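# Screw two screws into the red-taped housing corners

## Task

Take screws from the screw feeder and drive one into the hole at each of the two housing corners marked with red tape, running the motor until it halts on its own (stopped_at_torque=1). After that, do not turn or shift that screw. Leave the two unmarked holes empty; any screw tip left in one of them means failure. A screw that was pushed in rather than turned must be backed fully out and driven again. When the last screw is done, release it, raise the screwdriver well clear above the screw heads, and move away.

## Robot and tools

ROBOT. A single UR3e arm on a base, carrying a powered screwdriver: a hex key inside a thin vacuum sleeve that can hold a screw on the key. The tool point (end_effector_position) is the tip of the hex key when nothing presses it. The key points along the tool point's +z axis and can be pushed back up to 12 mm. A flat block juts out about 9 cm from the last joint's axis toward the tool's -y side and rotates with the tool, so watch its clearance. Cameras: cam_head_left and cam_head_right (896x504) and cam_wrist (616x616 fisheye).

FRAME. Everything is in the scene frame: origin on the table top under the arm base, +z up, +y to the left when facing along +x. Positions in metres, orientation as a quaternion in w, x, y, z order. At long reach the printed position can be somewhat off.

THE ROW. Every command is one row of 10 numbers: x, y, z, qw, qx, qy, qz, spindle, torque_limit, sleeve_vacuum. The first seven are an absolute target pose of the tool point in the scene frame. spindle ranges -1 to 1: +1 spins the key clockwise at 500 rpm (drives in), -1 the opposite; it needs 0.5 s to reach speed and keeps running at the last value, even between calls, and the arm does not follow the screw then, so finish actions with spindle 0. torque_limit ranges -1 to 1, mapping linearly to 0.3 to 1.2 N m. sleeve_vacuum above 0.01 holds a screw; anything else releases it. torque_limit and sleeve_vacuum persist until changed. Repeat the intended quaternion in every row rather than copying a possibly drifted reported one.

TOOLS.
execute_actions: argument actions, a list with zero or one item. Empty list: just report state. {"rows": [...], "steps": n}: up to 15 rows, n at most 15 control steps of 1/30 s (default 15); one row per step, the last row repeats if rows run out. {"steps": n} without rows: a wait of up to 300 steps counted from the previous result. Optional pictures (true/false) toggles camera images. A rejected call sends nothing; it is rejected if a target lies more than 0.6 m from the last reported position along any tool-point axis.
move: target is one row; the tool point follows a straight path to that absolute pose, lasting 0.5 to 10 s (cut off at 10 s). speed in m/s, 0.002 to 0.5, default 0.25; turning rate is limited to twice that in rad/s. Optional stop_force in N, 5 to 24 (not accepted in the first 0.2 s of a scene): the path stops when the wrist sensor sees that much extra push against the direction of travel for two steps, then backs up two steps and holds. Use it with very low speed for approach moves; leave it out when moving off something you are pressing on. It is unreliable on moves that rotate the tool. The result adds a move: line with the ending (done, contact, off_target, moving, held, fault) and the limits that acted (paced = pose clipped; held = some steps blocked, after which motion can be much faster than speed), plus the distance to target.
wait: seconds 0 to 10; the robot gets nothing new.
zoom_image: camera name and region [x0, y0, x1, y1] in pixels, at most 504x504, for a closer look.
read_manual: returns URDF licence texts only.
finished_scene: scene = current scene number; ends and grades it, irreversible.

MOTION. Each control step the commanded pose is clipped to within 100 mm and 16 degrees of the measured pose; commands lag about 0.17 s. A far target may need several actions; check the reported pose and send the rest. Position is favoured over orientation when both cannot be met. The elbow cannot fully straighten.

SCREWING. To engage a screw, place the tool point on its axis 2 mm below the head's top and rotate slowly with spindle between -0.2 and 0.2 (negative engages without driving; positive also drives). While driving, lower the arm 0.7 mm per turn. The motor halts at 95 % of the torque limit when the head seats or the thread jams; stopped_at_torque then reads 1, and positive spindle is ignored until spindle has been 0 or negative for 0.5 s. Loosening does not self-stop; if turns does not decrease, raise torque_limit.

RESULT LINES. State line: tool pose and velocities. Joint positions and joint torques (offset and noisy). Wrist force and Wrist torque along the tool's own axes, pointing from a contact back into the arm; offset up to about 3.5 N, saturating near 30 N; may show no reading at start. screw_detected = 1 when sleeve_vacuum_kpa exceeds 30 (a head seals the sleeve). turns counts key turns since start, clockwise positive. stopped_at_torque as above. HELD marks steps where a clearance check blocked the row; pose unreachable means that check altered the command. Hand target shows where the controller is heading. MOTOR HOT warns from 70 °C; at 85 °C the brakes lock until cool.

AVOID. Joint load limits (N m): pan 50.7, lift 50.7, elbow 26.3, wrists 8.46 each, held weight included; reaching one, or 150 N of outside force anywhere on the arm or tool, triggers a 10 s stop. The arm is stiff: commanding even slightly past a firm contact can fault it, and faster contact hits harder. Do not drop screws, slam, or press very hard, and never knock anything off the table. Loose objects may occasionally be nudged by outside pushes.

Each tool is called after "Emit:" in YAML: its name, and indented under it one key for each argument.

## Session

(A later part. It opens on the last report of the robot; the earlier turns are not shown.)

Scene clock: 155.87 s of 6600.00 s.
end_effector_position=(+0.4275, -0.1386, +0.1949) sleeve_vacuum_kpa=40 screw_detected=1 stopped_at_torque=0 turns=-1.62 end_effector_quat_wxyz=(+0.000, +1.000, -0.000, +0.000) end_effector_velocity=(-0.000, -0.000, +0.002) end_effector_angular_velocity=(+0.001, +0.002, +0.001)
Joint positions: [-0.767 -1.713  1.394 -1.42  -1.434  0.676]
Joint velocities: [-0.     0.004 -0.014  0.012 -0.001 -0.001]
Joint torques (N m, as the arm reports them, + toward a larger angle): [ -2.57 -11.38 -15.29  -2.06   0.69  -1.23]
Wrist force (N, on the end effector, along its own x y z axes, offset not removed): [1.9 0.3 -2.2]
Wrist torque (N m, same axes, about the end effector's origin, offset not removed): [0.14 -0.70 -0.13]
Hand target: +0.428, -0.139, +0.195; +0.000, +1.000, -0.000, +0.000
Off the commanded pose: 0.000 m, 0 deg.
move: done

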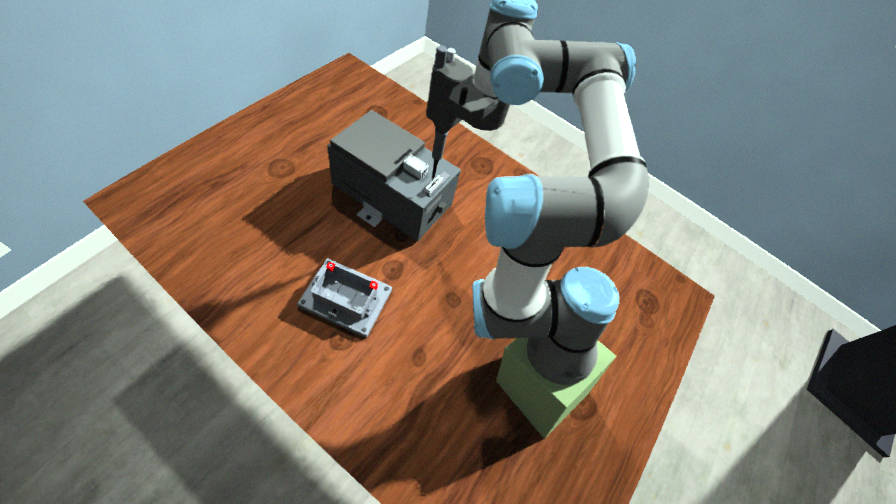

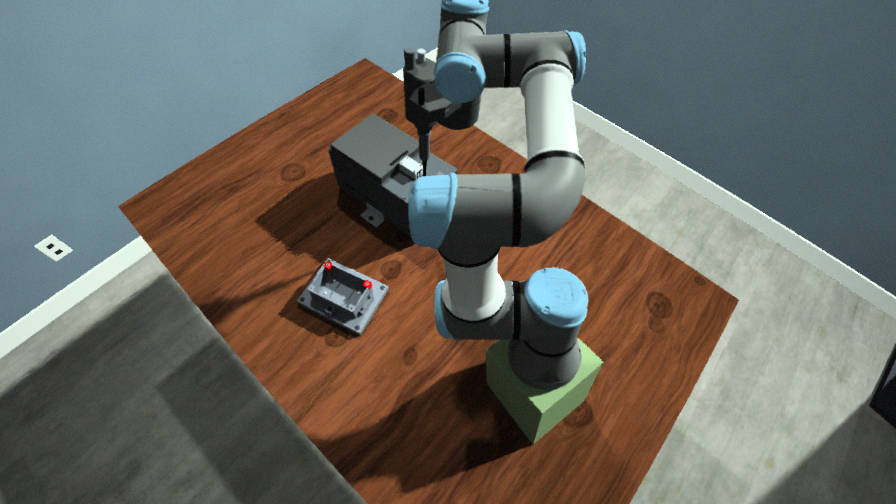

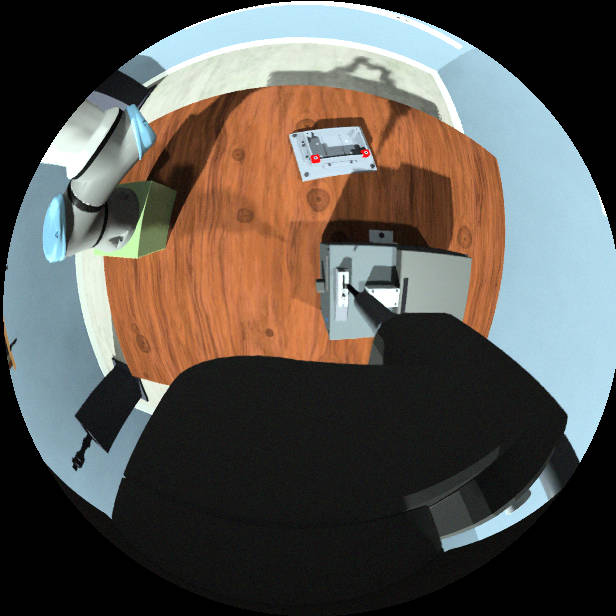

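Emit:
move:
  target: [0.387, 0.086, 0.11, 0, 1, 0, 0, 0, 0, 1]
  speed: 0.2

Emit:
zoom_image:
  camera: "cam_wrist"
  region: [310, 240, 390, 310]

Emit:
zoom_image:
  camera: "cam_head_left"
  region: [320, 240, 400, 310]

Emit:
zoom_image:
  camera: "cam_head_right"
  region: [320, 240, 400, 310]

Scene clock: 166.50 s of 6600.00 s.
end_effector_position=(+0.3867, +0.0856, +0.1100) sleeve_vacuum_kpa=40 screw_detected=1 stopped_at_torque=0 turns=-1.62 end_effector_quat_wxyz=(-0.000, +1.000, +0.000, -0.000) end_effector_velocity=(+0.000, +0.002, -0.001) end_effector_angular_velocity=(-0.009, +0.002, -0.001)
Joint positions: [ 0.013 -1.869  2.013 -1.93  -1.59   1.441]
Joint velocities: [ 0.026  0.018 -0.009 -0.008 -0.015  0.027]
Joint torques (N m, as the arm reports them, + toward a larger angle): [  5.47  -9.28 -15.34  -4.41  -0.54   0.99]
Wrist force (N, on the end effector, along its own x y z axes, offset not removed): [1.3 -0.7 -1.6]
Wrist torque (N m, same axes, about the end effector's origin, offset not removed): [-0.18 -0.42 -0.05]
Hand target: +0.387, +0.086, +0.110; +0.000, +1.000, +0.000, -0.000
Off the commanded pose: 0.001 m, 0 deg.
After step 90, 5.90 s passed at rest.
move: done

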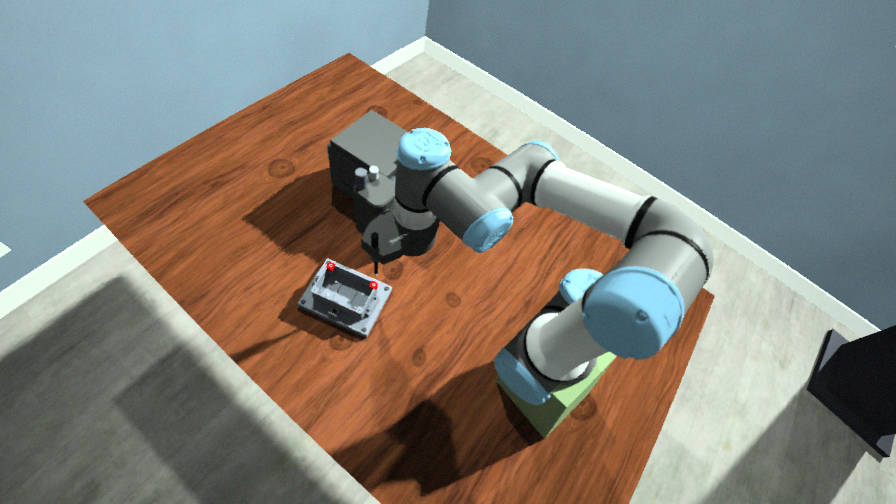

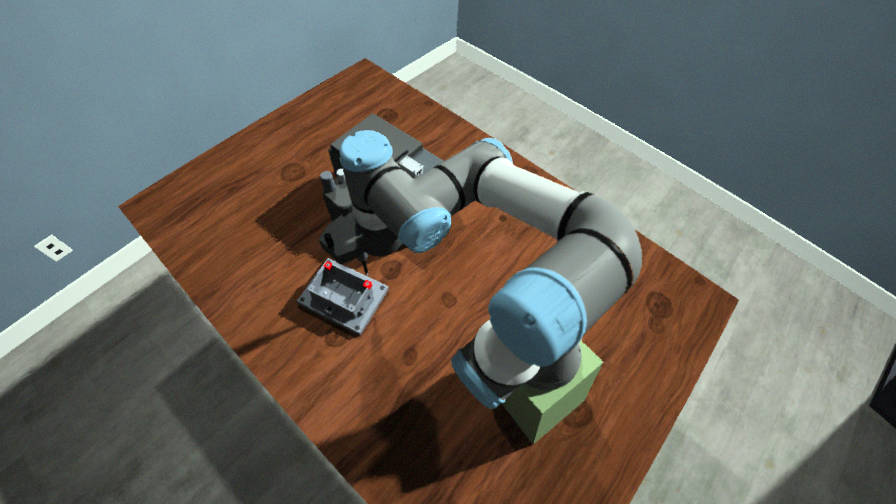

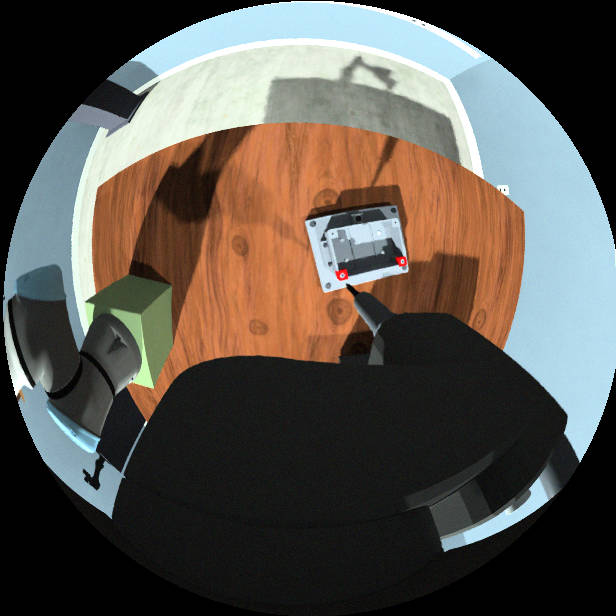

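Region (310, 240, 390, 310) of cam_wrist's 616x616 image, scaled by 6.300, with more detail than that image has; it fills the top 441 rows of this view, and the rest is white.

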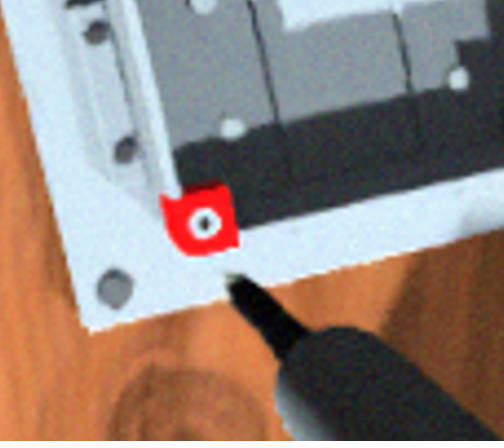

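Region (320, 240, 400, 310) of cam_head_left's 896x504 image, scaled by 6.300, with more detail than that image has; it fills the top 441 rows of this view, and the rest is white.

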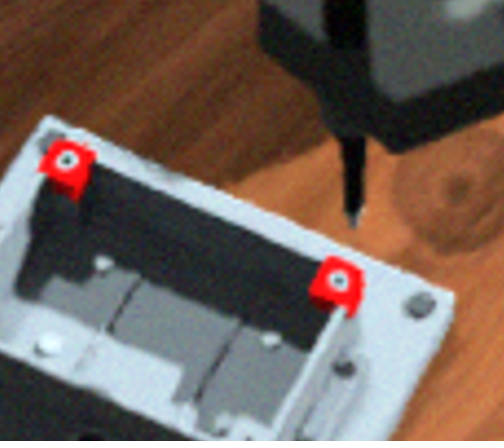

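Region (320, 240, 400, 310) of cam_head_right's 896x504 image, scaled by 6.300, with more detail than that image has; it fills the top 441 rows of this view, and the rest is white.

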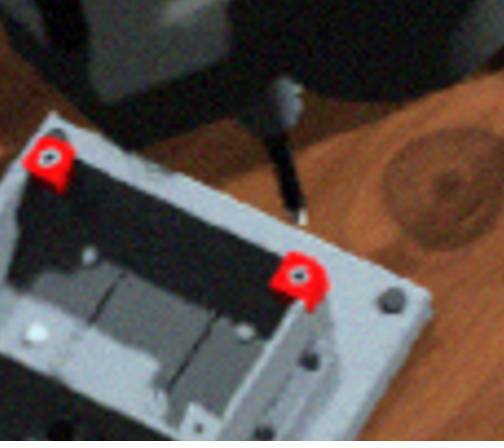

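Emit:
move:
  target: [0.3885, 0.0895, 0.082, 0, 1, 0, 0, 0, 0, 1]
  speed: 0.06

Emit:
zoom_image:
  camera: "cam_wrist"
  region: [330, 270, 370, 305]

Emit:
zoom_image:
  camera: "cam_head_left"
  region: [355, 262, 395, 297]

Emit:
zoom_image:
  camera: "cam_head_right"
  region: [348, 262, 388, 297]

Scene clock: 172.63 s of 6600.00 s.
end_effector_position=(+0.3885, +0.0895, +0.0822) sleeve_vacuum_kpa=40 screw_detected=1 stopped_at_torque=0 turns=-1.62 end_effector_quat_wxyz=(-0.000, +1.000, +0.000, -0.000) end_effector_velocity=(+0.000, +0.000, -0.002) end_effector_angular_velocity=(-0.001, -0.001, +0.001)
Joint positions: [ 0.029 -1.8    2.095 -2.081 -1.594  1.457]
Joint velocities: [ 0.001  0.005  0.005 -0.011 -0.001  0.001]
Joint torques (N m, as the arm reports them, + toward a larger angle): [  5.55  -9.86 -10.75  -4.42  -0.58   1.07]
Wrist force (N, on the end effector, along its own x y z axes, offset not removed): [3.0 -0.2 0.1]
Wrist torque (N m, same axes, about the end effector's origin, offset not removed): [0.03 -0.87 -0.01]
Hand target: +0.388, +0.089, +0.082; +0.000, +1.000, +0.000, -0.000
Off the commanded pose: 0.000 m, 0 deg.
After step 90, 2.27 s passed at rest.
move: done

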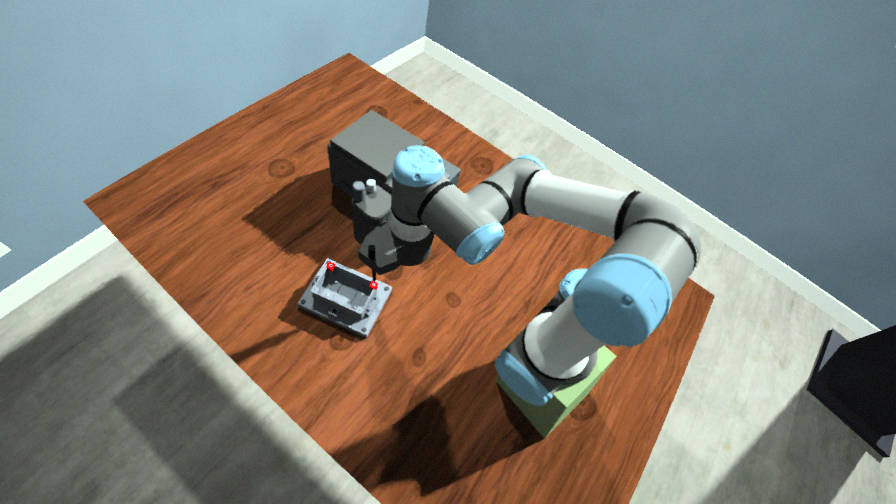

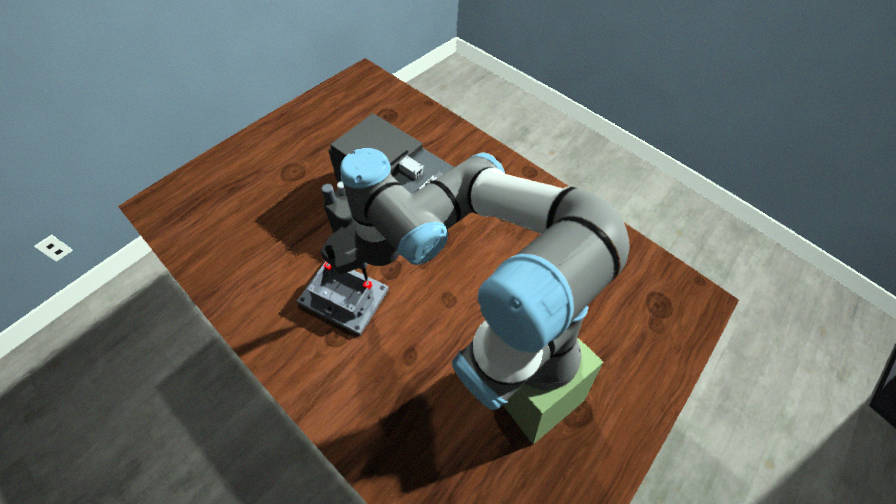

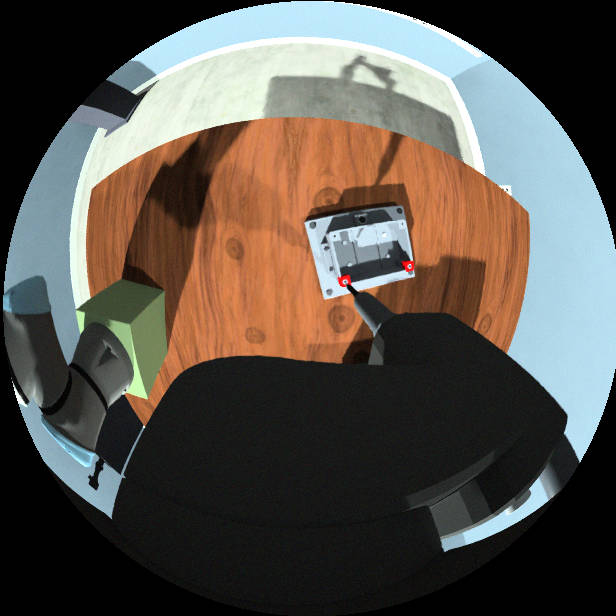

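Region (330, 270, 370, 305) of cam_wrist's 616x616 image, scaled by 12.600, with more detail than that image has; it fills the top 441 rows of this view, and the rest is white.

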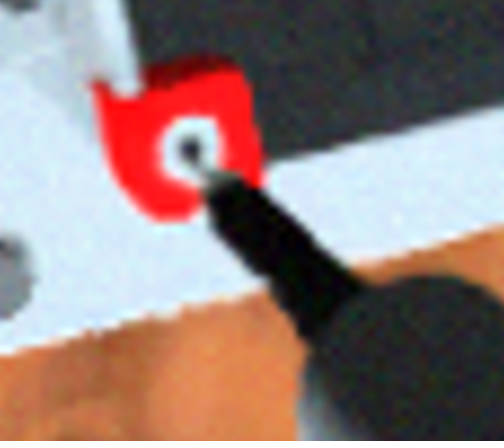

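Region (355, 262, 395, 297) of cam_head_left's 896x504 image, scaled by 12.600, with more detail than that image has; it fills the top 441 rows of this view, and the rest is white.

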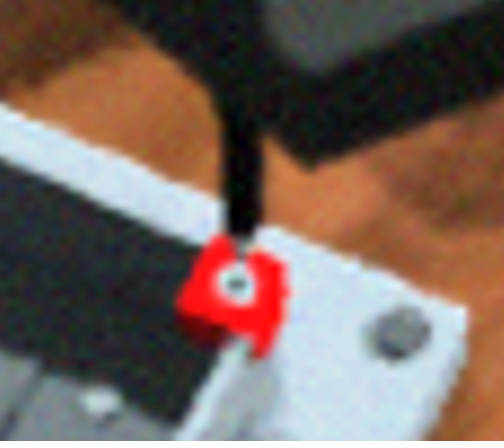

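Region (348, 262, 388, 297) of cam_head_right's 896x504 image, scaled by 12.600, with more detail than that image has; it fills the top 441 rows of this view, and the rest is white.

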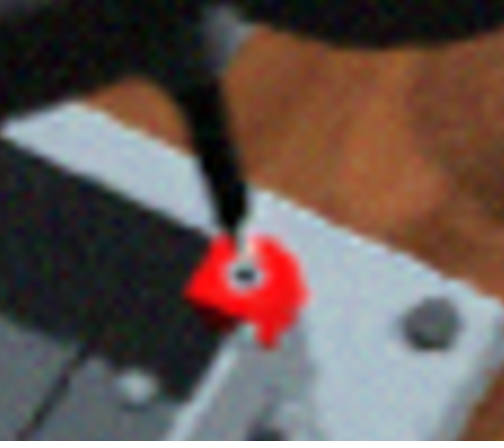

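Emit:
move:
  target: [0.3888, 0.0898, 0.075, 0, 1, 0, 0, 0, 0, 1]
  speed: 0.015
  stop_force: 5

Emit:
zoom_image:
  camera: "cam_wrist"
  region: [330, 270, 370, 305]

Emit:
zoom_image:
  camera: "cam_head_left"
  region: [355, 262, 395, 297]

Emit:
zoom_image:
  camera: "cam_head_right"
  region: [348, 262, 388, 297]

Scene clock: 187.13 s of 6600.00 s.
end_effector_position=(+0.3888, +0.0898, +0.0751) sleeve_vacuum_kpa=40 screw_detected=1 stopped_at_torque=0 turns=-1.62 end_effector_quat_wxyz=(-0.000, +1.000, +0.000, -0.000) end_effector_velocity=(+0.000, -0.000, -0.002) end_effector_angular_velocity=(-0.001, -0.000, -0.001)
Joint positions: [ 0.03  -1.781  2.115 -2.119 -1.595  1.458]
Joint velocities: [-0.     0.004  0.005 -0.01  -0.001  0.001]
Joint torques (N m, as the arm reports them, + toward a larger angle): [  5.74 -10.26 -10.17  -4.41  -0.52   1.02]
Wrist force (N, on the end effector, along its own x y z axes, offset not removed): [0.2 -0.6 -0.5]
Wrist torque (N m, same axes, about the end effector's origin, offset not removed): [-0.17 -0.10 -0.03]
Hand target: +0.389, +0.090, +0.075; -0.000, +1.000, +0.000, -0.000
Off the commanded pose: 0.000 m, 0 deg.
After step 90, 10.77 s passed at rest.
move: done

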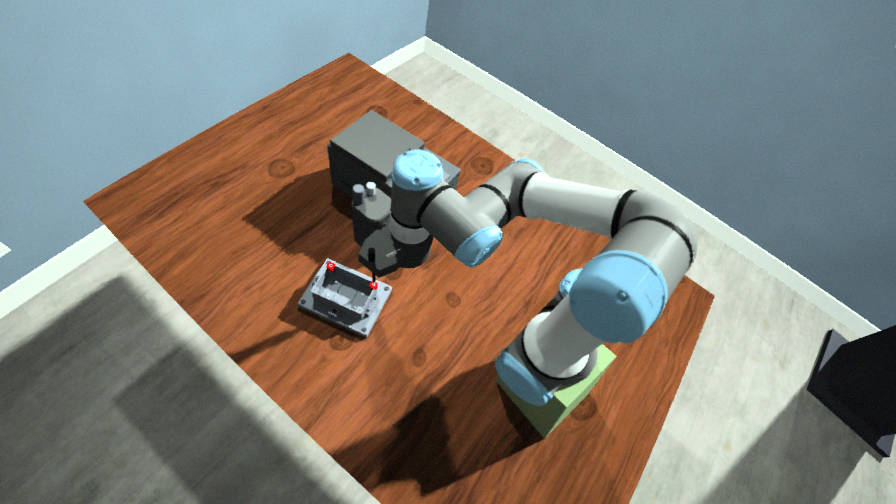

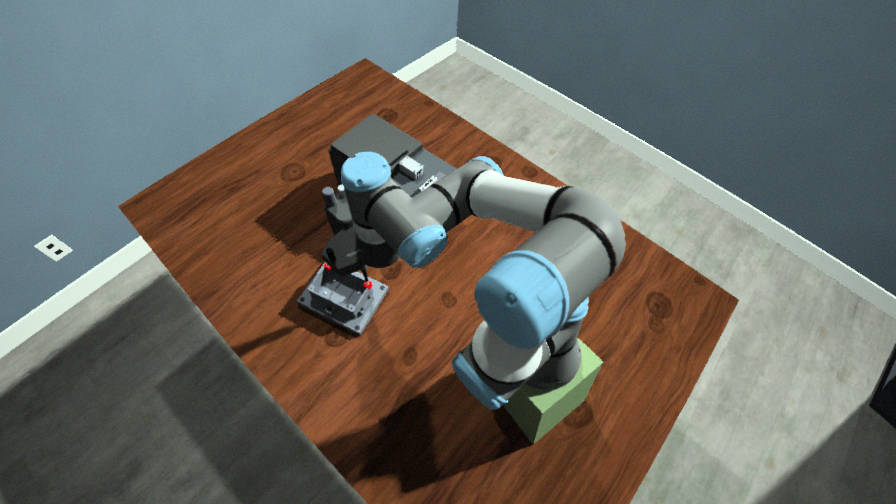

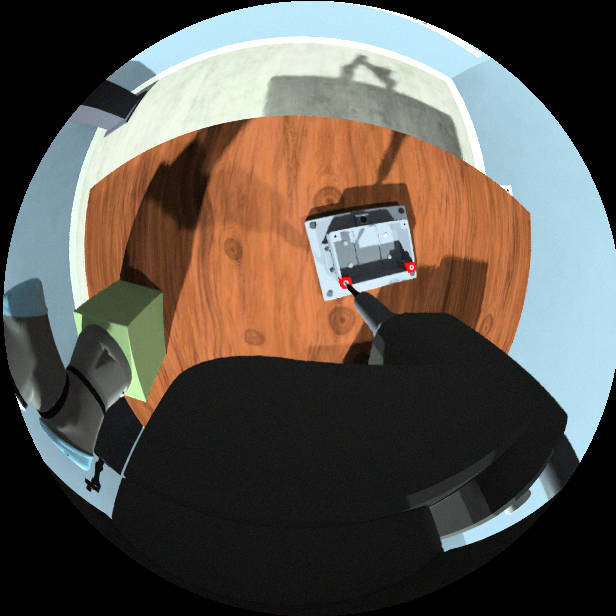

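Region (330, 270, 370, 305) of cam_wrist's 616x616 image, scaled by 12.600, with more detail than that image has; it fills the top 441 rows of this view, and the rest is white.

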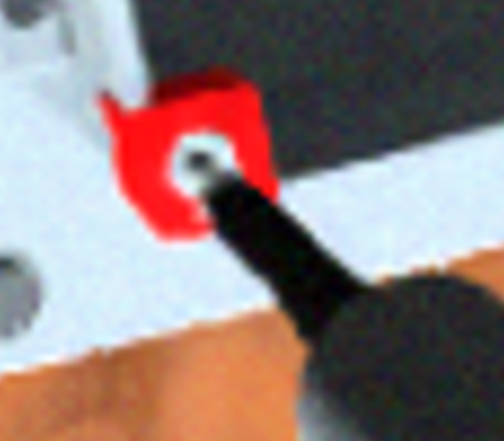

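Region (355, 262, 395, 297) of cam_head_left's 896x504 image, scaled by 12.600, with more detail than that image has; it fills the top 441 rows of this view, and the rest is white.

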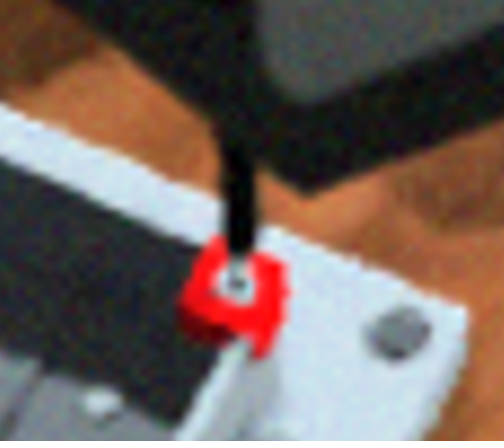

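Region (348, 262, 388, 297) of cam_head_right's 896x504 image, scaled by 12.600, with more detail than that image has; it fills the top 441 rows of this view, and the rest is white.

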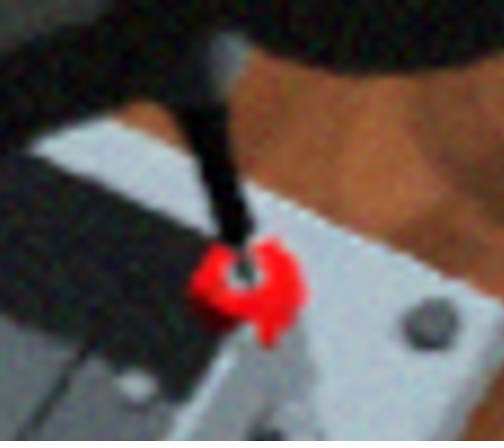

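Emit:
move:
  target: [0.3888, 0.0898, 0.064, 0, 1, 0, 0, 0, 0, 1]
  speed: 0.006
  stop_force: 5

Emit:
zoom_image:
  camera: "cam_wrist"
  region: [330, 270, 370, 305]

Emit:
zoom_image:
  camera: "cam_head_left"
  region: [355, 262, 395, 297]

Emit:
zoom_image:
  camera: "cam_head_right"
  region: [348, 262, 388, 297]

Scene clock: 193.27 s of 6600.00 s.
end_effector_position=(+0.3888, +0.0898, +0.0699) sleeve_vacuum_kpa=31 screw_detected=1 stopped_at_torque=0 turns=-1.62 end_effector_quat_wxyz=(-0.000, +1.000, +0.000, -0.000) end_effector_velocity=(+0.000, +0.000, +0.002) end_effector_angular_velocity=(-0.000, -0.000, +0.001)
Joint positions: [ 0.029 -1.768  2.131 -2.148 -1.594  1.458]
Joint velocities: [ 0.001 -0.006 -0.007  0.013 -0.    -0.001]
Joint torques (N m, as the arm reports them, + toward a larger angle): [  0.3  -13.45 -12.84  -1.67   0.41  -0.71]
Wrist force (N, on the end effector, along its own x y z axes, offset not removed): [2.1 -0.8 -4.8]
Wrist torque (N m, same axes, about the end effector's origin, offset not removed): [0.03 -0.60 -0.05]
Hand target: +0.389, +0.090, +0.070; +0.000, +1.000, +0.000, +0.000
Off the commanded pose: 0.006 m, 0 deg.
After step 90, 1.90 s passed at rest.
move: contact

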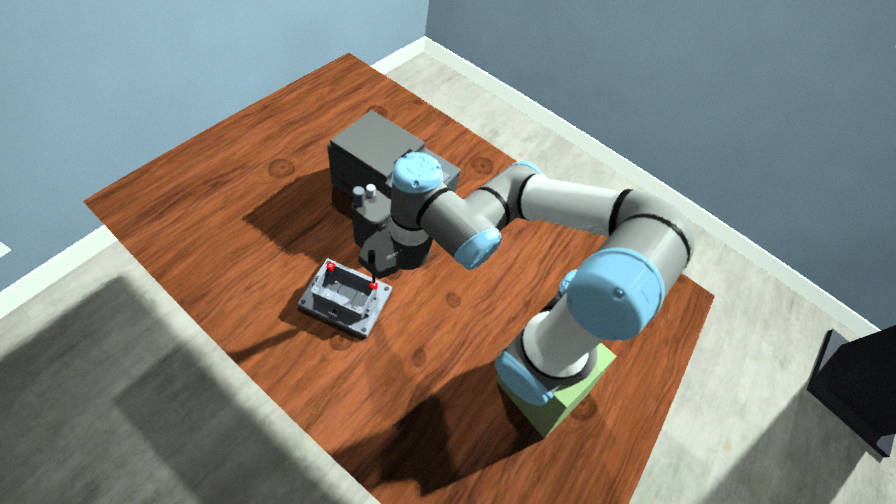

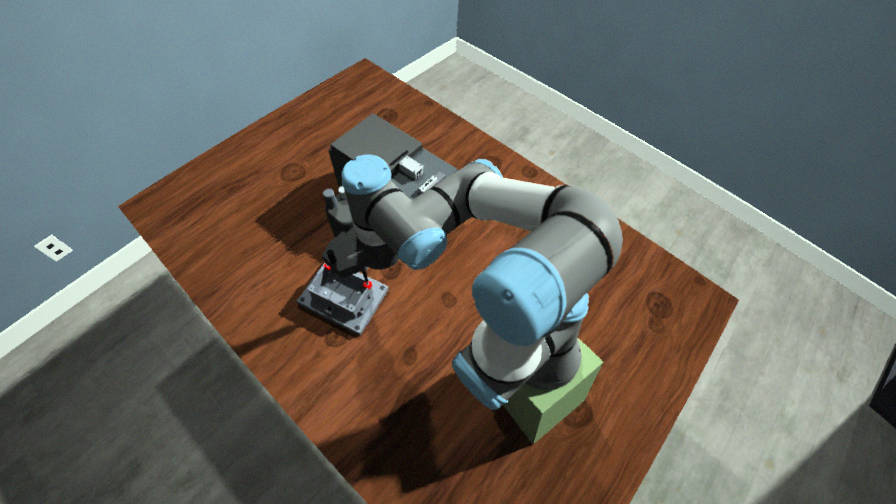

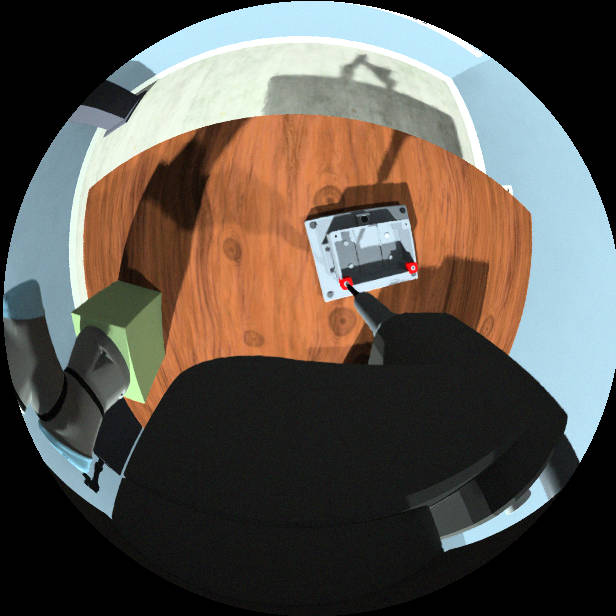

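Region (330, 270, 370, 305) of cam_wrist's 616x616 image, scaled by 12.600, with more detail than that image has; it fills the top 441 rows of this view, and the rest is white.

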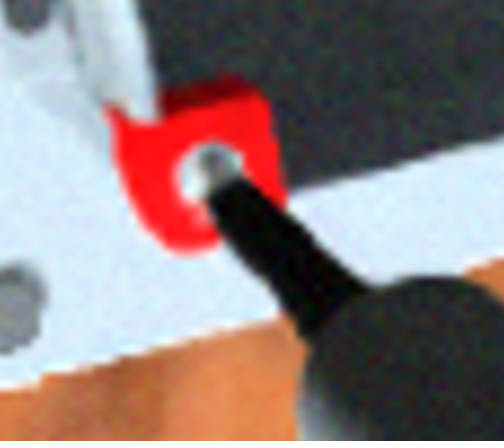

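Region (355, 262, 395, 297) of cam_head_left's 896x504 image, scaled by 12.600, with more detail than that image has; it fills the top 441 rows of this view, and the rest is white.

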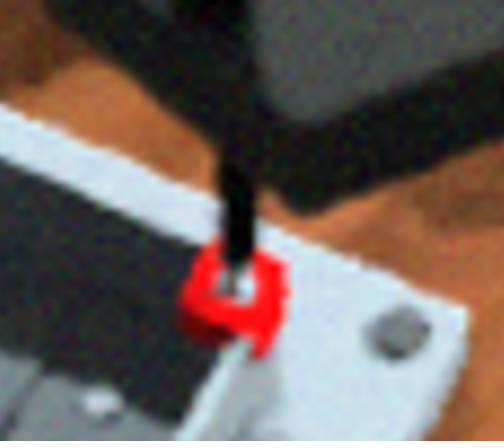

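Region (348, 262, 388, 297) of cam_head_right's 896x504 image, scaled by 12.600, with more detail than that image has; it fills the top 441 rows of this view, and the rest is white.

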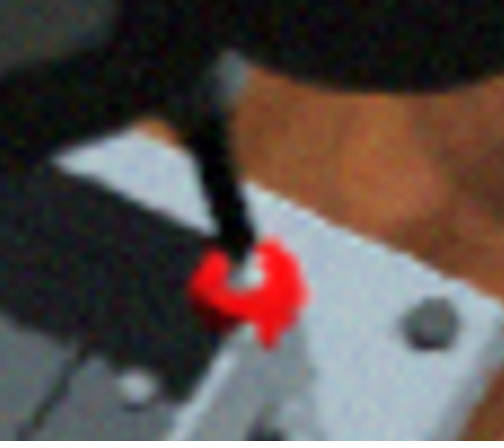

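Emit:
execute_actions:
  actions:
    - {"rows": [[0.3887,0.0900,0.0705,0,1,0,0,0,0,1],[0.3886,0.0902,0.0705,0,1,0,0,0,0,1],[0.3885,0.0903,0.0705,0,1,0,0,0,0,1]], "steps": 12}
  pictures: false

Scene clock: 199.17 s of 6600.00 s.
end_effector_position=(+0.3885, +0.0903, +0.0705) sleeve_vacuum_kpa=30 screw_detected=0 stopped_at_torque=0 turns=-1.62 end_effector_quat_wxyz=(+0.000, +1.000, -0.000, -0.000) end_effector_velocity=(-0.000, +0.000, +0.000) end_effector_angular_velocity=(+0.000, +0.000, -0.000)
Joint positions: [ 0.031 -1.77   2.129 -2.145 -1.595  1.46 ]
Joint velocities: [ 0.    -0.     0.     0.001  0.     0.   ]
Joint torques (N m, as the arm reports them, + toward a larger angle): [  5.47 -14.76 -13.88  -2.1   -0.6    1.09]
Wrist force (N, on the end effector, along its own x y z axes, offset not removed): [2.3 -0.3 -1.2]
Wrist torque (N m, same axes, about the end effector's origin, offset not removed): [0.01 -0.57 0.03]
Hand target: +0.388, +0.090, +0.070; +0.000, +1.000, +0.000, -0.000
Off the commanded pose: 0.000 m, 0 deg.
Steps of this call (steps 1 to 90: nothing new was sent; then 2.50 s passed at rest; steps 91 to 102: all 12 steps of this action). Readings (end_effector_position | what the end effector reports):
91: (+0.3889, +0.0898, +0.0701) | sleeve_vacuum_kpa=31 screw_detected=1 stopped_at_torque=0 turns=-1.62
92: (+0.3889, +0.0898, +0.0702) | sleeve_vacuum_kpa=31 screw_detected=1 stopped_at_torque=0 turns=-1.62
94: (+0.3887, +0.0900, +0.0703) | sleeve_vacuum_kpa=32 screw_detected=1 stopped_at_torque=0 turns=-1.62
98: (+0.3885, +0.0902, +0.0704) | sleeve_vacuum_kpa=30 screw_detected=1 stopped_at_torque=0 turns=-1.62
102: the state above

Emit:
execute_actions:
  actions:
    - {"rows": [[0.3885,0.0903,0.0701,0,1,0,0,0,0,1],[0.3885,0.0903,0.0697,0,1,0,0,0,0,1],[0.3885,0.0903,0.0694,0,1,0,0,0,0,1]], "steps": 12}

Emit:
zoom_image:
  camera: "cam_wrist"
  region: [336, 274, 360, 295]

Emit:
zoom_image:
  camera: "cam_head_left"
  region: [362, 272, 386, 293]

Emit:
zoom_image:
  camera: "cam_head_right"
  region: [355, 272, 379, 293]

Scene clock: 203.20 s of 6600.00 s.
end_effector_position=(+0.3885, +0.0903, +0.0695) sleeve_vacuum_kpa=39 screw_detected=1 stopped_at_torque=0 turns=-1.62 end_effector_quat_wxyz=(+0.000, +1.000, -0.000, +0.000) end_effector_velocity=(-0.000, -0.000, -0.001) end_effector_angular_velocity=(+0.000, +0.001, -0.002)
Joint positions: [ 0.032 -1.767  2.132 -2.151 -1.595  1.46 ]
Joint velocities: [-0.001  0.001  0.002 -0.002  0.     0.001]
Joint torques (N m, as the arm reports them, + toward a larger angle): [ 1.62 -8.37 -8.32 -3.27 -0.07 -0.58]
Wrist force (N, on the end effector, along its own x y z axes, offset not removed): [3.3 0.3 -4.4]
Wrist torque (N m, same axes, about the end effector's origin, offset not removed): [0.26 -0.62 -0.11]
Hand target: +0.388, +0.090, +0.069; +0.000, +1.000, -0.000, -0.000
Off the commanded pose: 0.000 m, 0 deg.
Steps of this call (steps 1 to 90: nothing new was sent; then 0.63 s passed at rest; steps 91 to 102: all 12 steps of this action). Readings (end_effector_position | what the end effector reports):
91: (+0.3885, +0.0903, +0.0705) | sleeve_vacuum_kpa=30 screw_detected=0 stopped_at_torque=0 turns=-1.62
92: (+0.3885, +0.0903, +0.0705) | sleeve_vacuum_kpa=30 screw_detected=0 stopped_at_torque=0 turns=-1.62
94: (+0.3887, +0.0903, +0.0703) | sleeve_vacuum_kpa=36 screw_detected=1 stopped_at_torque=0 turns=-1.62
98: (+0.3886, +0.0903, +0.0697) | sleeve_vacuum_kpa=40 screw_detected=1 stopped_at_torque=0 turns=-1.62
102: the state above

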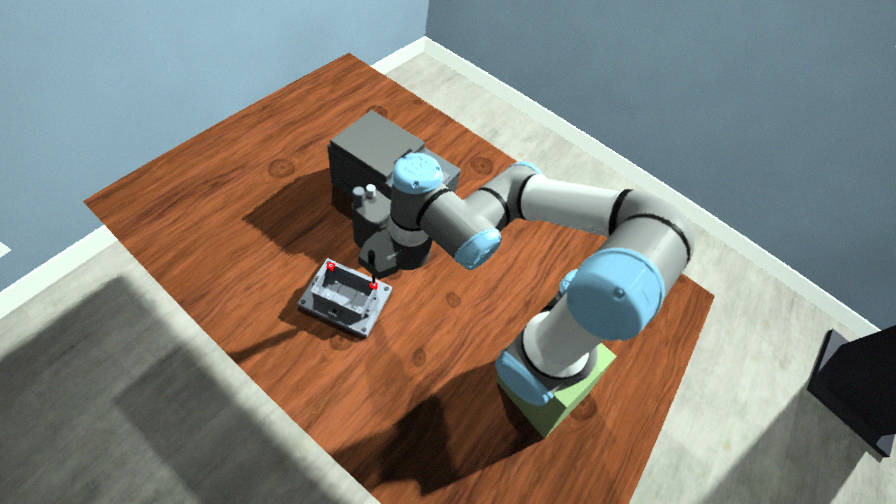

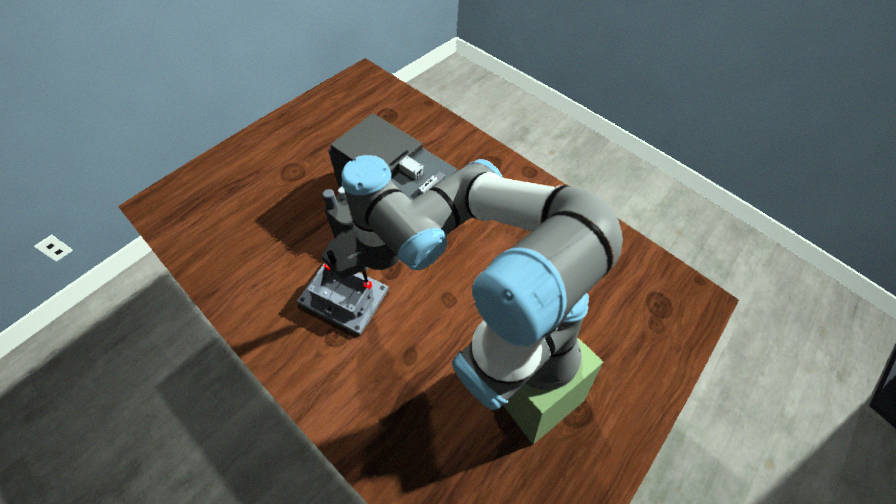

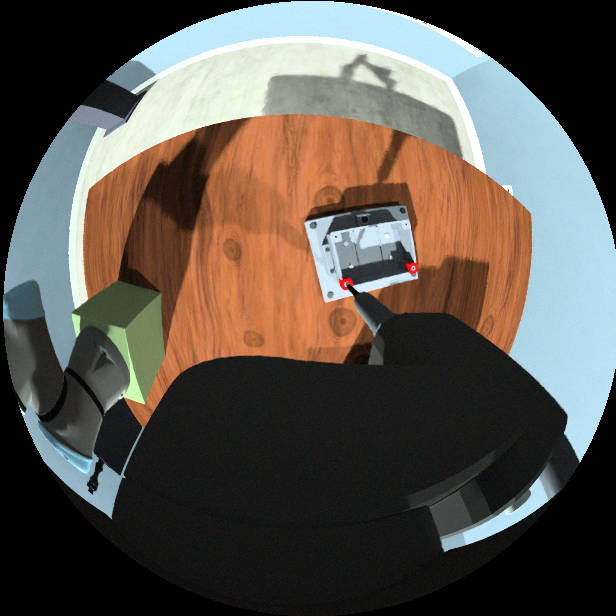

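Region (336, 274, 360, 295) of cam_wrist's 616x616 image, scaled by 21.000, with more detail than that image has; it fills the top 441 rows of this view, and the rest is white.

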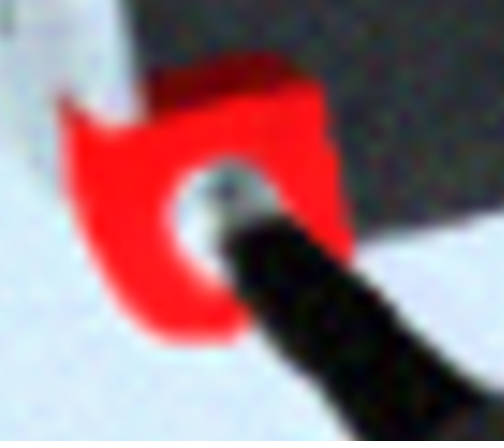

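Region (362, 272, 386, 293) of cam_head_left's 896x504 image, scaled by 21.000, with more detail than that image has; it fills the top 441 rows of this view, and the rest is white.

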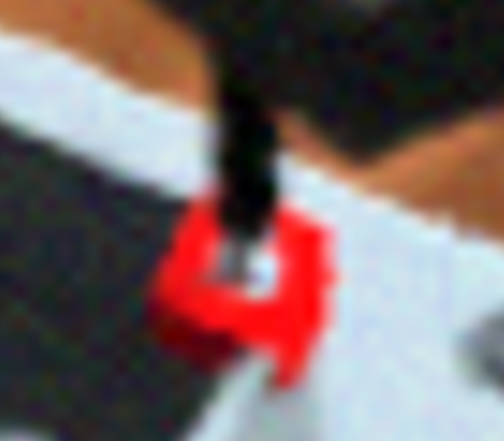

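Region (355, 272, 379, 293) of cam_head_right's 896x504 image, scaled by 21.000, with more detail than that image has; it fills the top 441 rows of this view, and the rest is white.

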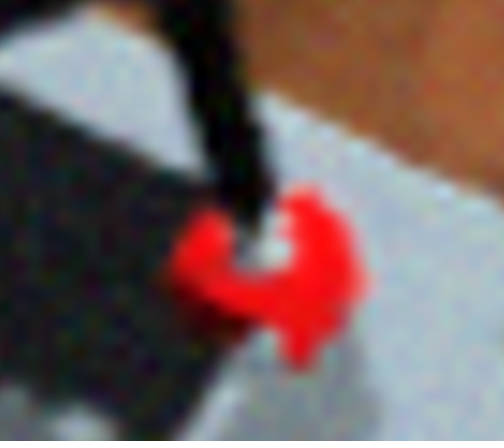

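Emit:
execute_actions:
  actions:
    - {"rows": [[0.3885,0.0903,0.0692,0,1,0,0,0.2,0,1],[0.3885,0.0903,0.0691,0,1,0,0,0.2,0,1],[0.3885,0.0903,0.069,0,1,0,0,0.2,0,1],[0.3885,0.0903,0.0689,0,1,0,0,0.2,0,1],[0.3885,0.0903,0.0688,0,1,0,0,0.2,0,1],[0.3885,0.0903,0.0687,0,1,0,0,0.2,0,1],[0.3885,0.0903,0.0686,0,1,0,0,0.2,0,1],[0.3885,0.0903,0.0685,0,1,0,0,0.2,0,1]], "steps": 15}
  pictures: false

Emit:
execute_actions:
  actions:
    - {"rows": [[0.3885,0.0903,0.0684,0,1,0,0,0.4,0,1],[0.3885,0.0903,0.0683,0,1,0,0,0.4,0,1],[0.3885,0.0903,0.0682,0,1,0,0,0.4,0,1],[0.3885,0.0903,0.0681,0,1,0,0,0.4,0,1],[0.3885,0.0903,0.068,0,1,0,0,0.4,0,1],[0.3885,0.0903,0.0679,0,1,0,0,0.4,0,1],[0.3885,0.0903,0.0678,0,1,0,0,0.4,0,1],[0.3885,0.0903,0.0677,0,1,0,0,0.4,0,1],[0.3885,0.0903,0.0676,0,1,0,0,0.4,0,1],[0.3885,0.0903,0.0675,0,1,0,0,0.4,0,1],[0.3885,0.0903,0.0674,0,1,0,0,0.4,0,1],[0.3885,0.0903,0.0673,0,1,0,0,0.4,0,1],[0.3885,0.0903,0.0672,0,1,0,0,0.4,0,1],[0.3885,0.0903,0.0671,0,1,0,0,0.4,0,1],[0.3885,0.0903,0.067,0,1,0,0,0.4,0,1]], "steps": 15}
  pictures: false

Emit:
execute_actions:
  actions:
    - {"rows": [[0.3885,0.0903,0.0669,0,1,0,0,0.5,0,1],[0.3885,0.0903,0.0668,0,1,0,0,0.5,0,1],[0.3885,0.0903,0.0667,0,1,0,0,0.5,0,1],[0.3885,0.0903,0.0666,0,1,0,0,0.5,0,1],[0.3885,0.0903,0.0665,0,1,0,0,0.5,0,1],[0.3885,0.0903,0.0664,0,1,0,0,0.5,0,1],[0.3885,0.0903,0.0663,0,1,0,0,0.5,0,1],[0.3885,0.0903,0.0662,0,1,0,0,0.5,0,1],[0.3885,0.0903,0.0661,0,1,0,0,0.5,0,1],[0.3885,0.0903,0.066,0,1,0,0,0.5,0,1],[0.3885,0.0903,0.0659,0,1,0,0,0.5,0,1],[0.3885,0.0903,0.0658,0,1,0,0,0.5,0,1],[0.3885,0.0903,0.0657,0,1,0,0,0.5,0,1],[0.3885,0.0903,0.0656,0,1,0,0,0.5,0,1],[0.3885,0.0903,0.0655,0,1,0,0,0,0,1]], "steps": 15}
  pictures: false

Scene clock: 214.53 s of 6600.00 s.
end_effector_position=(+0.3885, +0.0903, +0.0685) sleeve_vacuum_kpa=40 screw_detected=1 stopped_at_torque=0 turns=-0.84 end_effector_quat_wxyz=(-0.000, +1.000, +0.000, +0.000) end_effector_velocity=(+0.000, +0.000, -0.000) end_effector_angular_velocity=(+0.000, -0.000, +0.001)
Joint positions: [ 0.031 -1.765  2.135 -2.156 -1.595  1.46 ]
Joint velocities: [ 0.001  0.001  0.001 -0.002  0.    -0.001]
Joint torques (N m, as the arm reports them, + toward a larger angle): [-0.85 -8.14 -7.98 -3.24  0.51 -1.12]
Wrist force (N, on the end effector, along its own x y z axes, offset not removed): [2.3 -1.2 -4.0]
Wrist torque (N m, same axes, about the end effector's origin, offset not removed): [-0.19 -0.29 0.04]
Hand target: +0.388, +0.090, +0.069; -0.000, +1.000, -0.000, -0.000
Off the commanded pose: 0.000 m, 0 deg.
Steps of this call (steps 1 to 90: nothing new was sent; then 7.83 s passed at rest; steps 91 to 105: all 15 steps of this action). Readings (end_effector_position | what the end effector reports):
91: (+0.3885, +0.0903, +0.0694) | sleeve_vacuum_kpa=38 screw_detected=1 stopped_at_torque=0 turns=-1.60
92: (+0.3885, +0.0903, +0.0694) | sleeve_vacuum_kpa=38 screw_detected=1 stopped_at_torque=0 turns=-1.57
94: (+0.3885, +0.0903, +0.0692) | sleeve_vacuum_kpa=36 screw_detected=1 stopped_at_torque=0 turns=-1.45
98: (+0.3885, +0.0903, +0.0689) | sleeve_vacuum_kpa=38 screw_detected=1 stopped_at_torque=0 turns=-1.23
105: the state above

Scene clock: 215.03 s of 6600.00 s.
end_effector_position=(+0.3885, +0.0903, +0.0674) sleeve_vacuum_kpa=39 screw_detected=1 stopped_at_torque=0 turns=0.77 end_effector_quat_wxyz=(-0.000, +1.000, +0.000, -0.000) end_effector_velocity=(+0.001, -0.000, -0.003) end_effector_angular_velocity=(-0.000, -0.001, -0.001)
Joint positions: [ 0.031 -1.762  2.138 -2.162 -1.595  1.459]
Joint velocities: [-0.001  0.008  0.007 -0.016  0.    -0.   ]
Joint torques (N m, as the arm reports them, + toward a larger angle): [-0.84 -8.24 -7.87 -3.19  0.35 -1.12]
Wrist force (N, on the end effector, along its own x y z axes, offset not removed): [3.8 -0.1 -4.2]
Wrist torque (N m, same axes, about the end effector's origin, offset not removed): [0.19 -0.64 -0.15]
Hand target: +0.388, +0.090, +0.067; -0.000, +1.000, +0.000, -0.000
Off the commanded pose: 0.000 m, 0 deg.
Steps of this call (steps 1 to 15: all 15 steps of this action). Readings (end_effector_position | what the end effector reports):
1: (+0.3885, +0.0903, +0.0685) | sleeve_vacuum_kpa=40 screw_detected=1 stopped_at_torque=0 turns=-0.77
2: (+0.3885, +0.0903, +0.0685) | sleeve_vacuum_kpa=39 screw_detected=1 stopped_at_torque=0 turns=-0.68
4: (+0.3885, +0.0903, +0.0684) | sleeve_vacuum_kpa=39 screw_detected=1 stopped_at_torque=0 turns=-0.45
8: (+0.3885, +0.0903, +0.0681) | sleeve_vacuum_kpa=39 screw_detected=1 stopped_at_torque=0 turns=-0.01
15: the state above

Scene clock: 215.53 s of 6600.00 s.
end_effector_position=(+0.3885, +0.0903, +0.0659) sleeve_vacuum_kpa=39 screw_detected=1 stopped_at_torque=0 turns=2.70 end_effector_quat_wxyz=(-0.000, +1.000, +0.000, -0.000) end_effector_velocity=(-0.000, -0.000, -0.003) end_effector_angular_velocity=(-0.000, +0.000, -0.001)
Joint positions: [ 0.031 -1.758  2.143 -2.171 -1.595  1.459]
Joint velocities: [-0.     0.008  0.009 -0.017 -0.     0.   ]
Joint torques (N m, as the arm reports them, + toward a larger angle): [-0.92 -8.26 -7.46 -3.12  0.33 -1.07]
Wrist force (N, on the end effector, along its own x y z axes, offset not removed): [4.4 0.7 -5.3]
Wrist torque (N m, same axes, about the end effector's origin, offset not removed): [0.40 -0.84 -0.17]
Hand target: +0.388, +0.090, +0.066; -0.000, +1.000, +0.000, -0.000
Off the commanded pose: 0.000 m, 0 deg.
Steps of this call (steps 1 to 15: all 15 steps of this action). Readings (end_effector_position | what the end effector reports):
1: (+0.3885, +0.0903, +0.0673) | sleeve_vacuum_kpa=39 screw_detected=1 stopped_at_torque=0 turns=0.90
2: (+0.3885, +0.0903, +0.0672) | sleeve_vacuum_kpa=39 screw_detected=1 stopped_at_torque=0 turns=1.04
4: (+0.3885, +0.0903, +0.0670) | sleeve_vacuum_kpa=39 screw_detected=1 stopped_at_torque=0 turns=1.31
8: (+0.3885, +0.0903, +0.0666) | sleeve_vacuum_kpa=39 screw_detected=1 stopped_at_torque=0 turns=1.87
15: the state above


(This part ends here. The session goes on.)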